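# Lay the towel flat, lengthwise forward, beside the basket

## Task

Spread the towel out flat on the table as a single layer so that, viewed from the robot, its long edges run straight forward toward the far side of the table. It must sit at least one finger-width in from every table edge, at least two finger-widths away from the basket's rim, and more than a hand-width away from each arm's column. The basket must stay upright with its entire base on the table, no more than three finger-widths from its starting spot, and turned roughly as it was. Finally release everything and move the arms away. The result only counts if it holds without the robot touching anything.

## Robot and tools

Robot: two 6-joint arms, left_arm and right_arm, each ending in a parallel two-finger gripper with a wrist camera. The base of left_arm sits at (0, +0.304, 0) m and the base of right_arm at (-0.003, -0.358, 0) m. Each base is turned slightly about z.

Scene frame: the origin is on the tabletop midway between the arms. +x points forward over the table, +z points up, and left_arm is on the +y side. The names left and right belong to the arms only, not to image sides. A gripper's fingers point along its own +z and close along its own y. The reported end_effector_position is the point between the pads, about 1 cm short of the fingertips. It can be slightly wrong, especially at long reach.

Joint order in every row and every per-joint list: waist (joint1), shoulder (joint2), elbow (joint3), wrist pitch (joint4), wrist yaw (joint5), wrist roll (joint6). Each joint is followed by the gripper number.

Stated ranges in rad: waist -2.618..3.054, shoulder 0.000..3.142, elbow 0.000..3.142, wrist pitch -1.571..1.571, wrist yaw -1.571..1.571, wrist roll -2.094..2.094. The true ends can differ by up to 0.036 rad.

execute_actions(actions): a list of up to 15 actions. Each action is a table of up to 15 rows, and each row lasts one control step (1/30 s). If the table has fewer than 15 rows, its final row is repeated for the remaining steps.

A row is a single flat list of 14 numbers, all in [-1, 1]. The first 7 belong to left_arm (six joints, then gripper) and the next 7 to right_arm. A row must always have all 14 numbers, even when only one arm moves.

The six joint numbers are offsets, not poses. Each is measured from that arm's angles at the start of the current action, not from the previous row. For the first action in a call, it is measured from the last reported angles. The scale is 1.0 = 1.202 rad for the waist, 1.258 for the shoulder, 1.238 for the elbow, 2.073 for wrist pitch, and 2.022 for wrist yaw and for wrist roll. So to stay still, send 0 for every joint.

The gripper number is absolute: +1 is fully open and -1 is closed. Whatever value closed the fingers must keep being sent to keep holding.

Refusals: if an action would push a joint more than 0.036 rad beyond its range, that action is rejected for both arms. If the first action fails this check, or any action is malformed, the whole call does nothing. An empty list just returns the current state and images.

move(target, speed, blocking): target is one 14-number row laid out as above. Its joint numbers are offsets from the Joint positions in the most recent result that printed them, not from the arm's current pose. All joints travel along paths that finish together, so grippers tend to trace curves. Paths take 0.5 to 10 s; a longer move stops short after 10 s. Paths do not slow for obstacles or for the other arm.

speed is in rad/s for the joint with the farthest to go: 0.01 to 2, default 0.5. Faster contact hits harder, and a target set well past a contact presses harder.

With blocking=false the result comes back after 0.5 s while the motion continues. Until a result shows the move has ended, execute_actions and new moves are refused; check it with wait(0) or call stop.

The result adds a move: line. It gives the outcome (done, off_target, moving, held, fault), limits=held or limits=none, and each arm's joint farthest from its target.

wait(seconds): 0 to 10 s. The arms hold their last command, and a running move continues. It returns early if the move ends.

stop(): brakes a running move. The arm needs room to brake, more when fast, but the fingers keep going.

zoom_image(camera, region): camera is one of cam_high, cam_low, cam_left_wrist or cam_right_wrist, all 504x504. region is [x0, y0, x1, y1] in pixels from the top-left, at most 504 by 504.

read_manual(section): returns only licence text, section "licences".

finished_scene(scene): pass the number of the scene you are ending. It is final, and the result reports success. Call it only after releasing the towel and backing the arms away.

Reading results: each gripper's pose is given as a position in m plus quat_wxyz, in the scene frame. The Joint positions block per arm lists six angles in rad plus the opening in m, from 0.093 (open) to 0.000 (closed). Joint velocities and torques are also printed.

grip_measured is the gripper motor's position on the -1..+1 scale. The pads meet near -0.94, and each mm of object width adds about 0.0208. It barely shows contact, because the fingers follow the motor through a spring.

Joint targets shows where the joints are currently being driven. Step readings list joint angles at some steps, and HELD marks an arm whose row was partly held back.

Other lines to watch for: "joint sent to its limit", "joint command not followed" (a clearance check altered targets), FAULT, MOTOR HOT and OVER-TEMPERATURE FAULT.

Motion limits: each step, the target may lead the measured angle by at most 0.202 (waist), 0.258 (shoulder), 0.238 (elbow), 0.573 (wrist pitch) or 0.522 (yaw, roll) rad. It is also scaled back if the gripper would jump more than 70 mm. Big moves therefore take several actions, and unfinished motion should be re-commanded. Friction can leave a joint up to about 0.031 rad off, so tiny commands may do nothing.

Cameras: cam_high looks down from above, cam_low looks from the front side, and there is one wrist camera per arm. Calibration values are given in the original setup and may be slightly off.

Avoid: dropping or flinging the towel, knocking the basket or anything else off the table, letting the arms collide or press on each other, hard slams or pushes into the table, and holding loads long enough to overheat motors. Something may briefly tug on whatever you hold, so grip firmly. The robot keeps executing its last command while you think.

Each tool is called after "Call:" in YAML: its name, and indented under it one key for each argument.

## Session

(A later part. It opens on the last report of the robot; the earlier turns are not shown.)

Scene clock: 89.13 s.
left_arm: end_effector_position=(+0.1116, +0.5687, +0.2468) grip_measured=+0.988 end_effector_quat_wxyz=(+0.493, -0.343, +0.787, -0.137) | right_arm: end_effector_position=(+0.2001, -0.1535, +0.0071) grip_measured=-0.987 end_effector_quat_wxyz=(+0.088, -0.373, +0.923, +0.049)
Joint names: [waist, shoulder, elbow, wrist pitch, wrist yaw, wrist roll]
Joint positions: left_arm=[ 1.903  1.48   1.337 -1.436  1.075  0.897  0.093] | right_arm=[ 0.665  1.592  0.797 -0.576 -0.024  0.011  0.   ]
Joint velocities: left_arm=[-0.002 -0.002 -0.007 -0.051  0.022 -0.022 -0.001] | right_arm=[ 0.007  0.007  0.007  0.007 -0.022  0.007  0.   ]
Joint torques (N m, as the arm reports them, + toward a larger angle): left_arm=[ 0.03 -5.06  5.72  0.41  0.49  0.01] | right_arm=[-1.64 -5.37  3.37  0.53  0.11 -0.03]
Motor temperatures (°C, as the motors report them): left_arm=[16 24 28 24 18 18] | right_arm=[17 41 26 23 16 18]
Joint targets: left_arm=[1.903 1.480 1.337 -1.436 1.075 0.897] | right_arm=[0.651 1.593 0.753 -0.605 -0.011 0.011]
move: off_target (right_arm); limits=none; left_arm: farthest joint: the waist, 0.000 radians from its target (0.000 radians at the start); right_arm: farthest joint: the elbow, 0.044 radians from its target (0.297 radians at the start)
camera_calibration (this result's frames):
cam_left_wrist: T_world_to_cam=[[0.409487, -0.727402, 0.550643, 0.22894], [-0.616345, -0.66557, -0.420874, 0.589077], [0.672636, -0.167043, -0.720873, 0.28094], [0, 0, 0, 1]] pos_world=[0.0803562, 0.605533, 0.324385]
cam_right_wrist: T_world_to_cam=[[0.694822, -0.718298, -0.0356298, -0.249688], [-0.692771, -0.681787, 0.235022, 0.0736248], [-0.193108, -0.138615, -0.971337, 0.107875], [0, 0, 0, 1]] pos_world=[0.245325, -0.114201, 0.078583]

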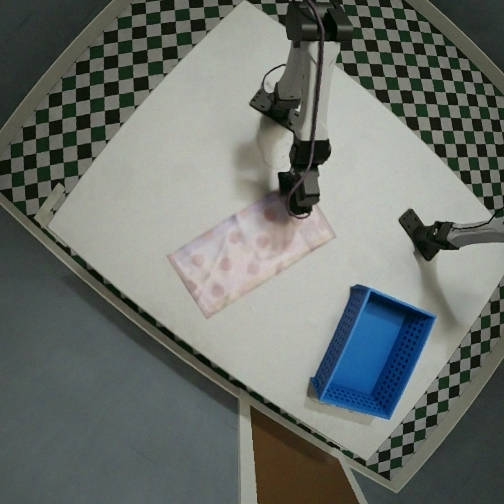

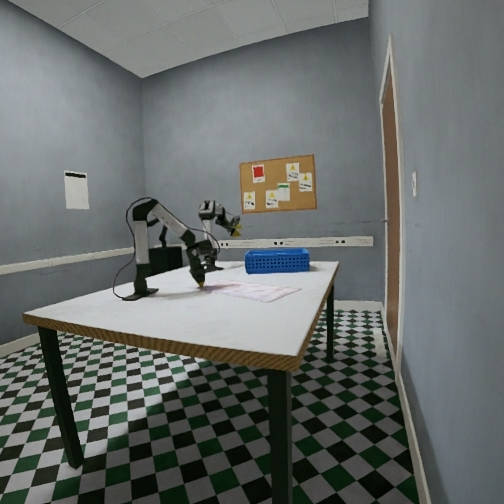

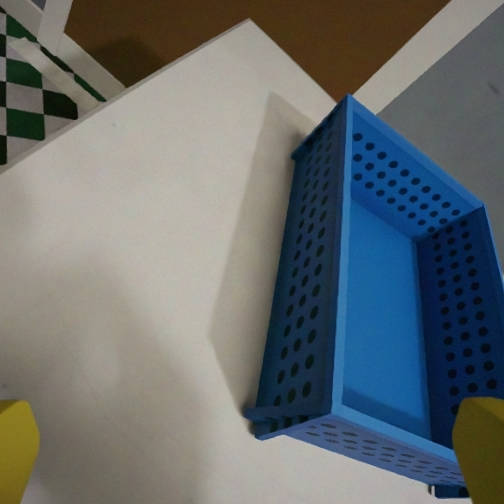

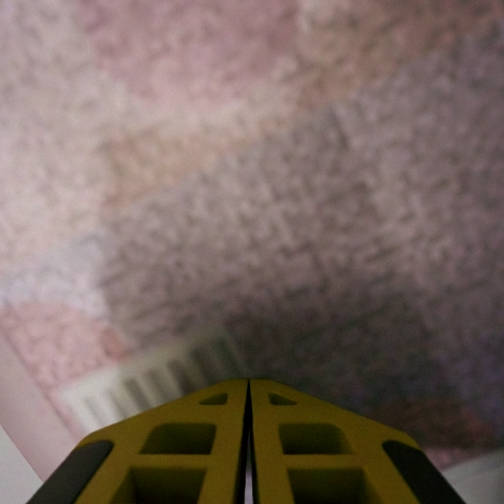

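Call:
move:
  target: [0,0,0,0,0,0,1,-0.19,-0.085,-0.125,-0.014,0.006,-0.12,-1]
  speed: 0.22

Call:
move:
  target: [0,0,0,0,0,0,1,-0.2,-0.045,-0.08,-0.014,0.006,-0.12,-1]
  speed: 0.22

Scene clock: 101.73 s.
left_arm: end_effector_position=(+0.1116, +0.5687, +0.2468) grip_measured=+0.988 end_effector_quat_wxyz=(+0.493, -0.343, +0.787, -0.137) | right_arm: end_effector_position=(+0.2141, -0.2127, +0.0070) grip_measured=-0.987 end_effector_quat_wxyz=(+0.098, -0.382, +0.918, +0.038)
Joint names: [waist, shoulder, elbow, wrist pitch, wrist yaw, wrist roll]
Joint positions: left_arm=[ 1.903  1.48   1.337 -1.436  1.075  0.897  0.093] | right_arm=[ 0.453  1.482  0.69  -0.572 -0.042 -0.221  0.   ]
Joint velocities: left_arm=[ 0.002 -0.002  0.002  0.022  0.037 -0.051 -0.002] | right_arm=[-0.012 -0.002  0.007 -0.051  0.007 -0.007  0.   ]
Joint torques (N m, as the arm reports them, + toward a larger angle): left_arm=[ 0.09 -4.93  5.89  0.41  0.51 -0.02] | right_arm=[-1.85 -4.4   3.14  0.5   0.25 -0.17]
Motor temperatures (°C, as the motors report them): left_arm=[16 24 28 23 18 18] | right_arm=[17 37 25 22 16 18]
Joint targets: left_arm=[1.903 1.480 1.337 -1.436 1.075 0.897] | right_arm=[0.437 1.485 0.642 -0.605 -0.012 -0.232]
move: off_target (right_arm); limits=none; left_arm: farthest joint: the waist, 0.000 radians from its target (0.000 radians at the start); right_arm: farthest joint: the elbow, 0.048 radians from its target (0.155 radians at the start)
camera_calibration (this result's frames):
cam_left_wrist: T_world_to_cam=[[0.409487, -0.727402, 0.550643, 0.22894], [-0.616345, -0.66557, -0.420874, 0.589077], [0.672636, -0.167043, -0.720873, 0.28094], [0, 0, 0, 1]] pos_world=[0.0803562, 0.605533, 0.324385]
cam_right_wrist: T_world_to_cam=[[0.708415, -0.705775, -0.00546423, -0.302474], [-0.686834, -0.691145, 0.224894, 0.0397566], [-0.162501, -0.155566, -0.974368, 0.0921483], [0, 0, 0, 1]] pos_world=[0.256557, -0.171666, 0.0791925]

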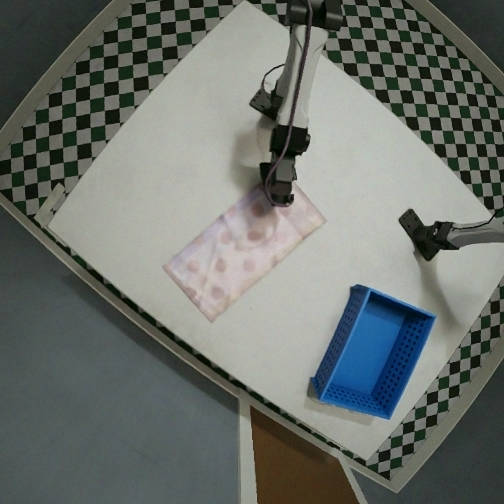

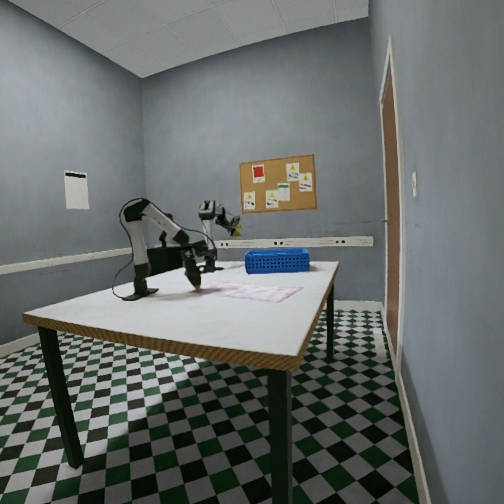

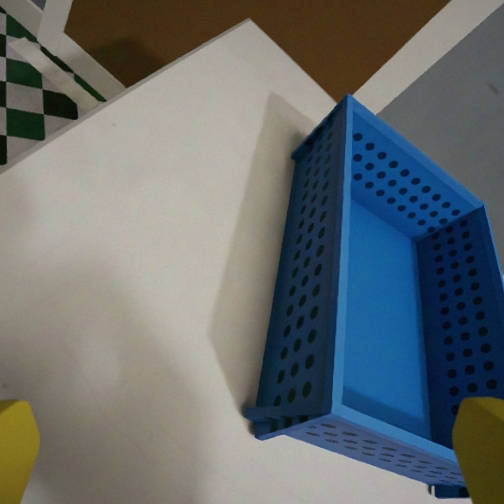

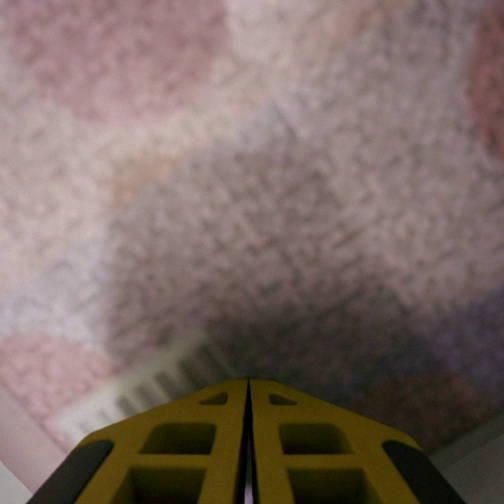

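Scene clock: 103.47 s.
left_arm: end_effector_position=(+0.1116, +0.5687, +0.2468) grip_measured=+0.988 end_effector_quat_wxyz=(+0.493, -0.343, +0.787, -0.137) | right_arm: end_effector_position=(+0.2280, -0.2647, +0.0072) grip_measured=-0.987 end_effector_quat_wxyz=(+0.109, -0.387, +0.915, +0.027)
Joint names: [waist, shoulder, elbow, wrist pitch, wrist yaw, wrist roll]
Joint positions: left_arm=[ 1.903  1.48   1.337 -1.436  1.075  0.897  0.093] | right_arm=[ 0.229  1.424  0.638 -0.569 -0.067 -0.453  0.   ]
Joint velocities: left_arm=[ 0.002 -0.012  0.002 -0.007  0.037  0.022  0.001] | right_arm=[-0.002  0.007 -0.022 -0.007 -0.022 -0.037  0.   ]
Joint torques (N m, as the arm reports them, + toward a larger angle): left_arm=[-0.02 -5.11  5.7   0.39  0.44  0.  ] | right_arm=[-1.86 -3.99  3.25  0.52  0.29 -0.12]
Motor temperatures (°C, as the motors report them): left_arm=[16 24 28 23 18 18] | right_arm=[17 37 25 22 16 18]
Joint targets: left_arm=[1.903 1.480 1.337 -1.436 1.075 0.897] | right_arm=[0.212 1.426 0.591 -0.601 -0.030 -0.464]
move: off_target (right_arm); limits=none; left_arm: farthest joint: the waist, 0.000 radians from its target (0.000 radians at the start); right_arm: farthest joint: the elbow, 0.047 radians from its target (0.099 radians at the start)
camera_calibration (this result's frames):
cam_left_wrist: T_world_to_cam=[[0.409487, -0.727402, 0.550643, 0.22894], [-0.616345, -0.66557, -0.420874, 0.589077], [0.672636, -0.167043, -0.720873, 0.28094], [0, 0, 0, 1]] pos_world=[0.0803562, 0.605533, 0.324385]
cam_right_wrist: T_world_to_cam=[[0.713767, -0.699937, 0.0249988, -0.348825], [-0.687902, -0.693892, 0.21285, 0.012899], [-0.131635, -0.169122, -0.976765, 0.0758884], [0, 0, 0, 1]] pos_world=[0.267843, -0.222371, 0.0800998]

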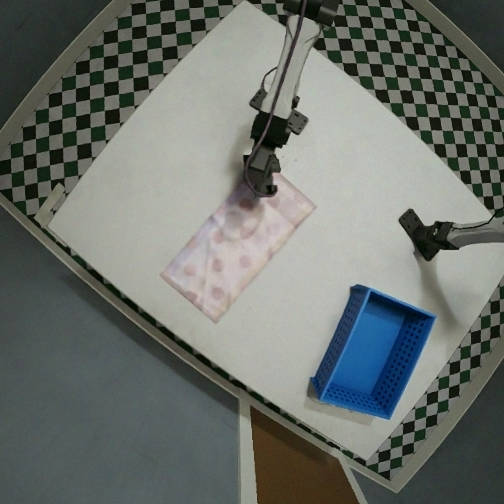

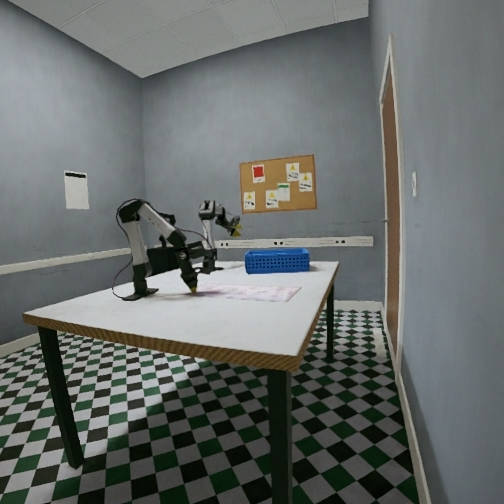

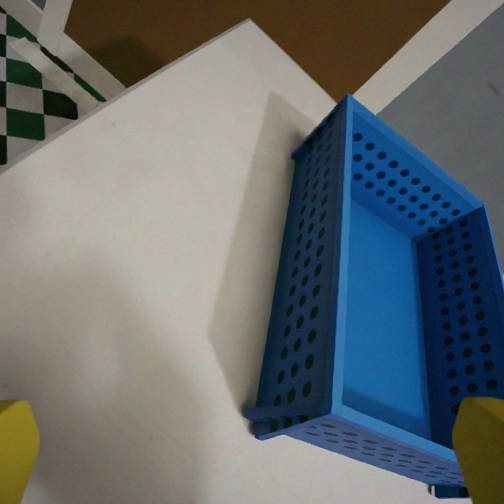

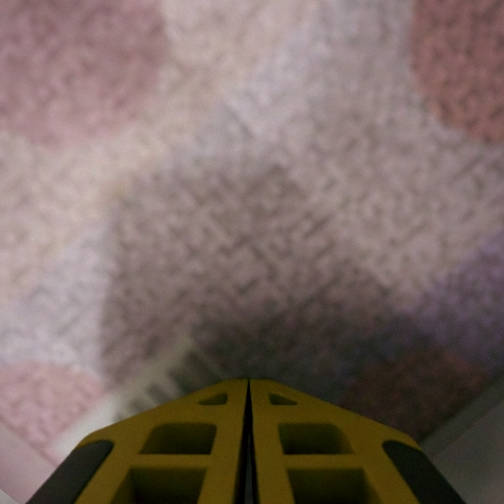

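About 4° of rotation remains.

Call:
move:
  target: [0,0,0,0,0,0,1,-0.11,0,-0.04,-0.014,0.018,-0.07,-1]
  speed: 0.18

Call:
move:
  target: [0,0,0,0,0,0,1,0,-0.08,0.08,-0.1,0,0,-1]
  speed: 0.3

Call:
move:
  target: [0,0,0,0,0,0,1,-1,-0.4,0,0.2,0,0,1]
  speed: 1

Call:
zoom_image:
  camera: "cam_high"
  region: [110, 90, 370, 350]

Scene clock: 115.43 s.
left_arm: end_effector_position=(+0.1116, +0.5687, +0.2468) grip_measured=+0.988 end_effector_quat_wxyz=(+0.493, -0.343, +0.787, -0.137) | right_arm: end_effector_position=(+0.2372, -0.2901, +0.0075) grip_measured=-0.987 end_effector_quat_wxyz=(+0.114, -0.394, +0.912, +0.019)
Joint names: [waist, shoulder, elbow, wrist pitch, wrist yaw, wrist roll]
Joint positions: left_arm=[ 1.903  1.48   1.337 -1.436  1.075  0.897  0.093] | right_arm=[ 0.113  1.424  0.638 -0.567 -0.078 -0.584  0.   ]
Joint velocities: left_arm=[-0.007  0.002  0.007 -0.066 -0.051  0.007  0.001] | right_arm=[ 0.007 -0.002 -0.007  0.037 -0.051  0.022  0.   ]
Joint torques (N m, as the arm reports them, + toward a larger angle): left_arm=[-0.02 -5.08  5.75  0.42  0.47 -0.04] | right_arm=[-1.83 -4.15  3.01  0.53  0.38 -0.12]
Motor temperatures (°C, as the motors report them): left_arm=[16 25 29 23 18 18] | right_arm=[17 34 24 22 16 18]
Joint targets: left_arm=[1.903 1.480 1.337 -1.436 1.075 0.897] | right_arm=[0.097 1.424 0.588 -0.598 -0.030 -0.594]
move: off_target (right_arm); limits=none; left_arm: farthest joint: the waist, 0.000 radians from its target (0.000 radians at the start); right_arm: farthest joint: the elbow, 0.049 radians from its target (0.049 radians at the start)
camera_calibration (this result's frames):
cam_left_wrist: T_world_to_cam=[[0.409487, -0.727402, 0.550643, 0.22894], [-0.616345, -0.66557, -0.420874, 0.589077], [0.672636, -0.167043, -0.720873, 0.28094], [0, 0, 0, 1]] pos_world=[0.0803562, 0.605533, 0.324385]
cam_right_wrist: T_world_to_cam=[[0.722647, -0.689735, 0.0452527, -0.372564], [-0.681753, -0.700426, 0.211228, -0.00176568], [-0.113995, -0.183494, -0.976389, 0.064679], [0, 0, 0, 1]] pos_world=[0.275401, -0.246339, 0.0803843]

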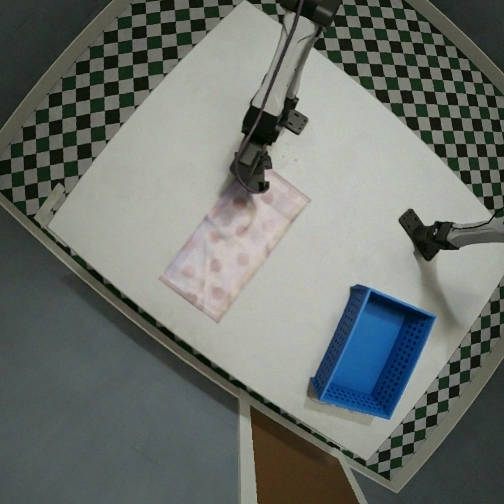

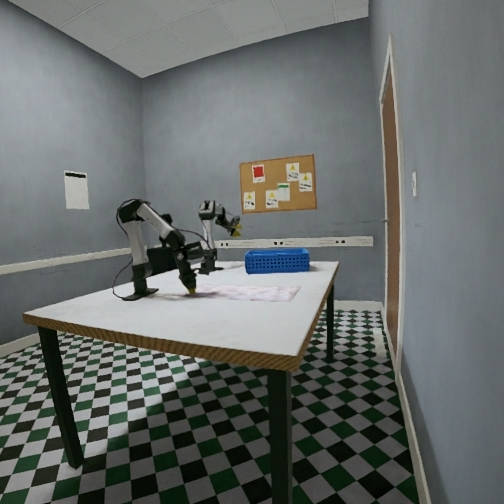

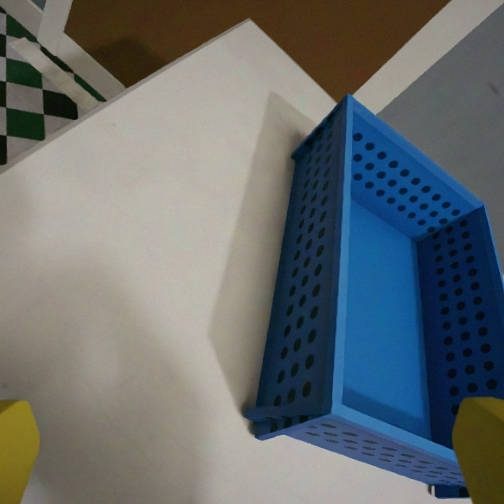

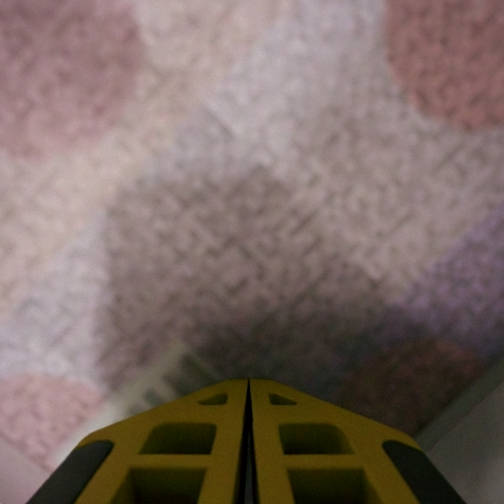

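Scene clock: 116.80 s.
left_arm: end_effector_position=(+0.1116, +0.5687, +0.2468) grip_measured=+0.988 end_effector_quat_wxyz=(+0.493, -0.343, +0.787, -0.137) | right_arm: end_effector_position=(+0.2237, -0.2925, +0.0364) grip_measured=-0.987 end_effector_quat_wxyz=(+0.093, -0.394, +0.914, +0.025)
Joint names: [waist, shoulder, elbow, wrist pitch, wrist yaw, wrist roll]
Joint positions: left_arm=[ 1.903  1.48   1.337 -1.436  1.075  0.897  0.093] | right_arm=[ 0.113  1.341  0.71  -0.765 -0.082 -0.584  0.   ]
Joint velocities: left_arm=[-0.012  0.002 -0.002 -0.081 -0.066  0.022 -0.001] | right_arm=[ 0.007  0.012  0.007  0.022 -0.037  0.051  0.   ]
Joint torques (N m, as the arm reports them, + toward a larger angle): left_arm=[ 0.02 -5.19  5.85  0.4   0.45 -0.02] | right_arm=[-0.46 -4.88  9.93  0.66 -0.03 -0.02]
Motor temperatures (°C, as the motors report them): left_arm=[16 25 29 23 18 18] | right_arm=[17 33 24 22 16 18]
Joint targets: left_arm=[1.903 1.480 1.337 -1.436 1.075 0.897] | right_arm=[0.113 1.323 0.737 -0.775 -0.078 -0.584]
move: off_target (right_arm); limits=none; left_arm: farthest joint: the waist, 0.000 radians from its target (0.000 radians at the start); right_arm: farthest joint: the elbow, 0.027 radians from its target (0.099 radians at the start)
camera_calibration (this result's frames):
cam_left_wrist: T_world_to_cam=[[0.409487, -0.727402, 0.550643, 0.22894], [-0.616345, -0.66557, -0.420874, 0.589077], [0.672636, -0.167043, -0.720873, 0.28094], [0, 0, 0, 1]] pos_world=[0.0803562, 0.605533, 0.324385]
cam_right_wrist: T_world_to_cam=[[0.724547, -0.688973, 0.0186283, -0.364926], [-0.671673, -0.699777, 0.243244, -0.022012], [-0.154553, -0.188754, -0.969786, 0.0982066], [0, 0, 0, 1]] pos_world=[0.264799, -0.248291, 0.107392]

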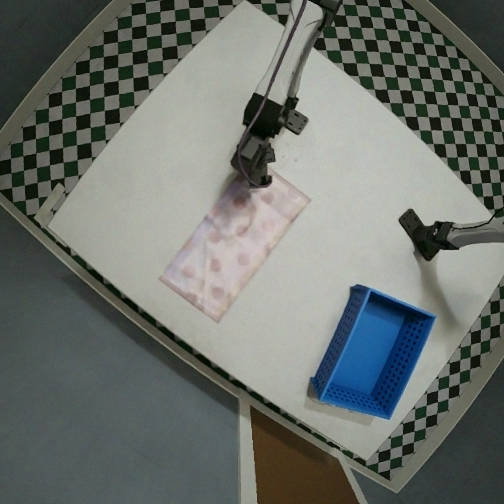

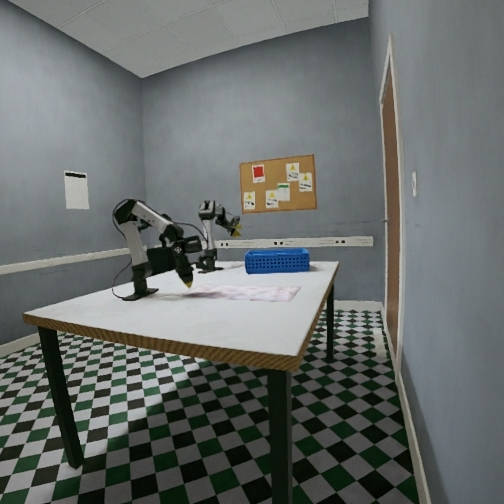

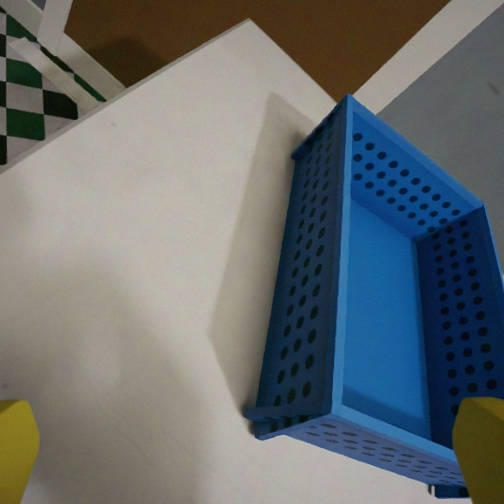

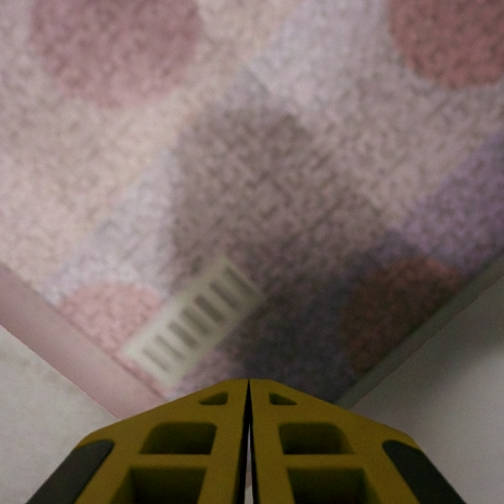

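Scene clock: 118.67 s.
left_arm: end_effector_position=(+0.1116, +0.5687, +0.2468) grip_measured=+0.988 end_effector_quat_wxyz=(+0.493, -0.343, +0.787, -0.137) | right_arm: end_effector_position=(+0.1822, -0.6037, +0.2164) grip_measured=+1.000 end_effector_quat_wxyz=(+0.381, +0.146, +0.853, -0.326)
Joint names: [waist, shoulder, elbow, wrist pitch, wrist yaw, wrist roll]
Joint positions: left_arm=[ 1.903  1.48   1.337 -1.436  1.075  0.897  0.093] | right_arm=[-1.079  0.853  0.71  -0.379 -0.079 -0.584  0.093]
Joint velocities: left_arm=[ 0.002 -0.002 -0.012 -0.051 -0.051  0.051  0.001] | right_arm=[ 0.007 -0.012  0.007 -0.022  0.007 -0.007  0.   ]
Joint torques (N m, as the arm reports them, + toward a larger angle): left_arm=[ 0.01 -4.91  5.86  0.45  0.44 -0.01] | right_arm=[-1.35 -2.35  9.35  2.52 -0.06  0.01]
Motor temperatures (°C, as the motors report them): left_arm=[16 25 29 23 18 18] | right_arm=[17 33 24 22 16 18]
Joint targets: left_arm=[1.903 1.480 1.337 -1.436 1.075 0.897] | right_arm=[-1.089 0.838 0.710 -0.350 -0.082 -0.584]
move: off_target (right_arm); limits=none; left_arm: farthest joint: the waist, 0.000 radians from its target (0.000 radians at the start); right_arm: farthest joint: the wrist pitch, 0.029 radians from its target (0.414 radians at the start)
camera_calibration (this result's frames):
cam_left_wrist: T_world_to_cam=[[0.409487, -0.727402, 0.550643, 0.22894], [-0.616345, -0.66557, -0.420874, 0.589077], [0.672636, -0.167043, -0.720873, 0.28094], [0, 0, 0, 1]] pos_world=[0.0803562, 0.605533, 0.324385]
cam_right_wrist: T_world_to_cam=[[-0.494276, -0.750793, 0.43818, -0.45867], [-0.839698, 0.281921, -0.464142, 0.464931], [0.224942, -0.597353, -0.769786, -0.151395], [0, 0, 0, 1]] pos_world=[0.197747, -0.565876, 0.300232]

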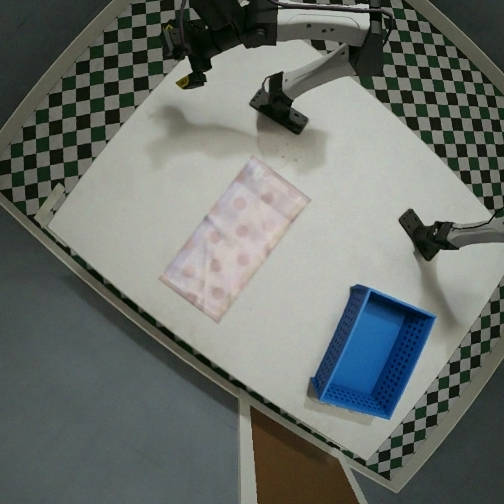

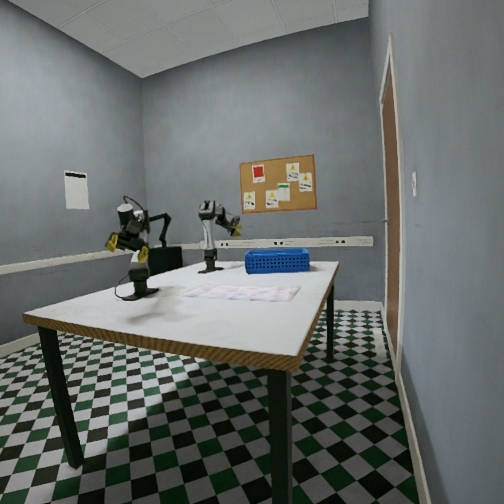

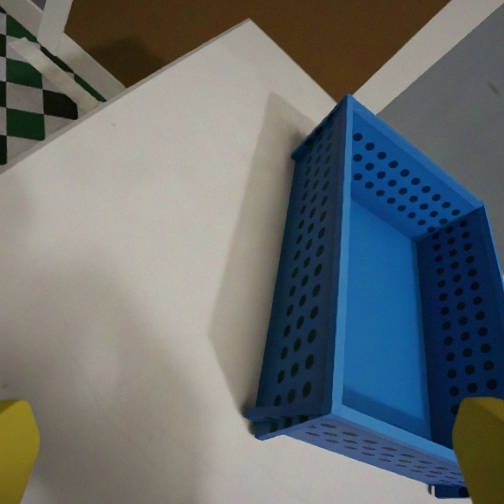

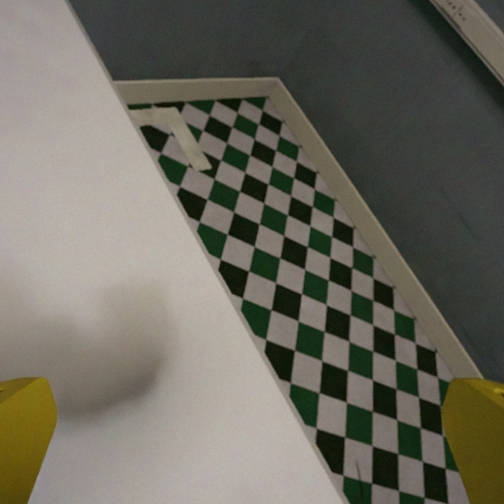

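Region (110, 90, 370, 350) of cam_high's 504x504 image, scaled by 1.938, with more detail than that image has.

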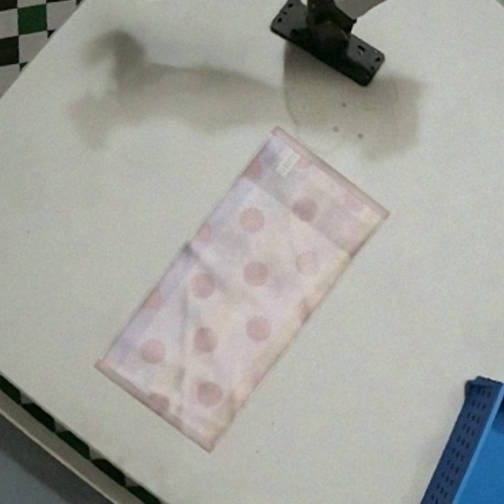

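Call:
finished_scene:
  scene: 2

The scene is finished: the task was done.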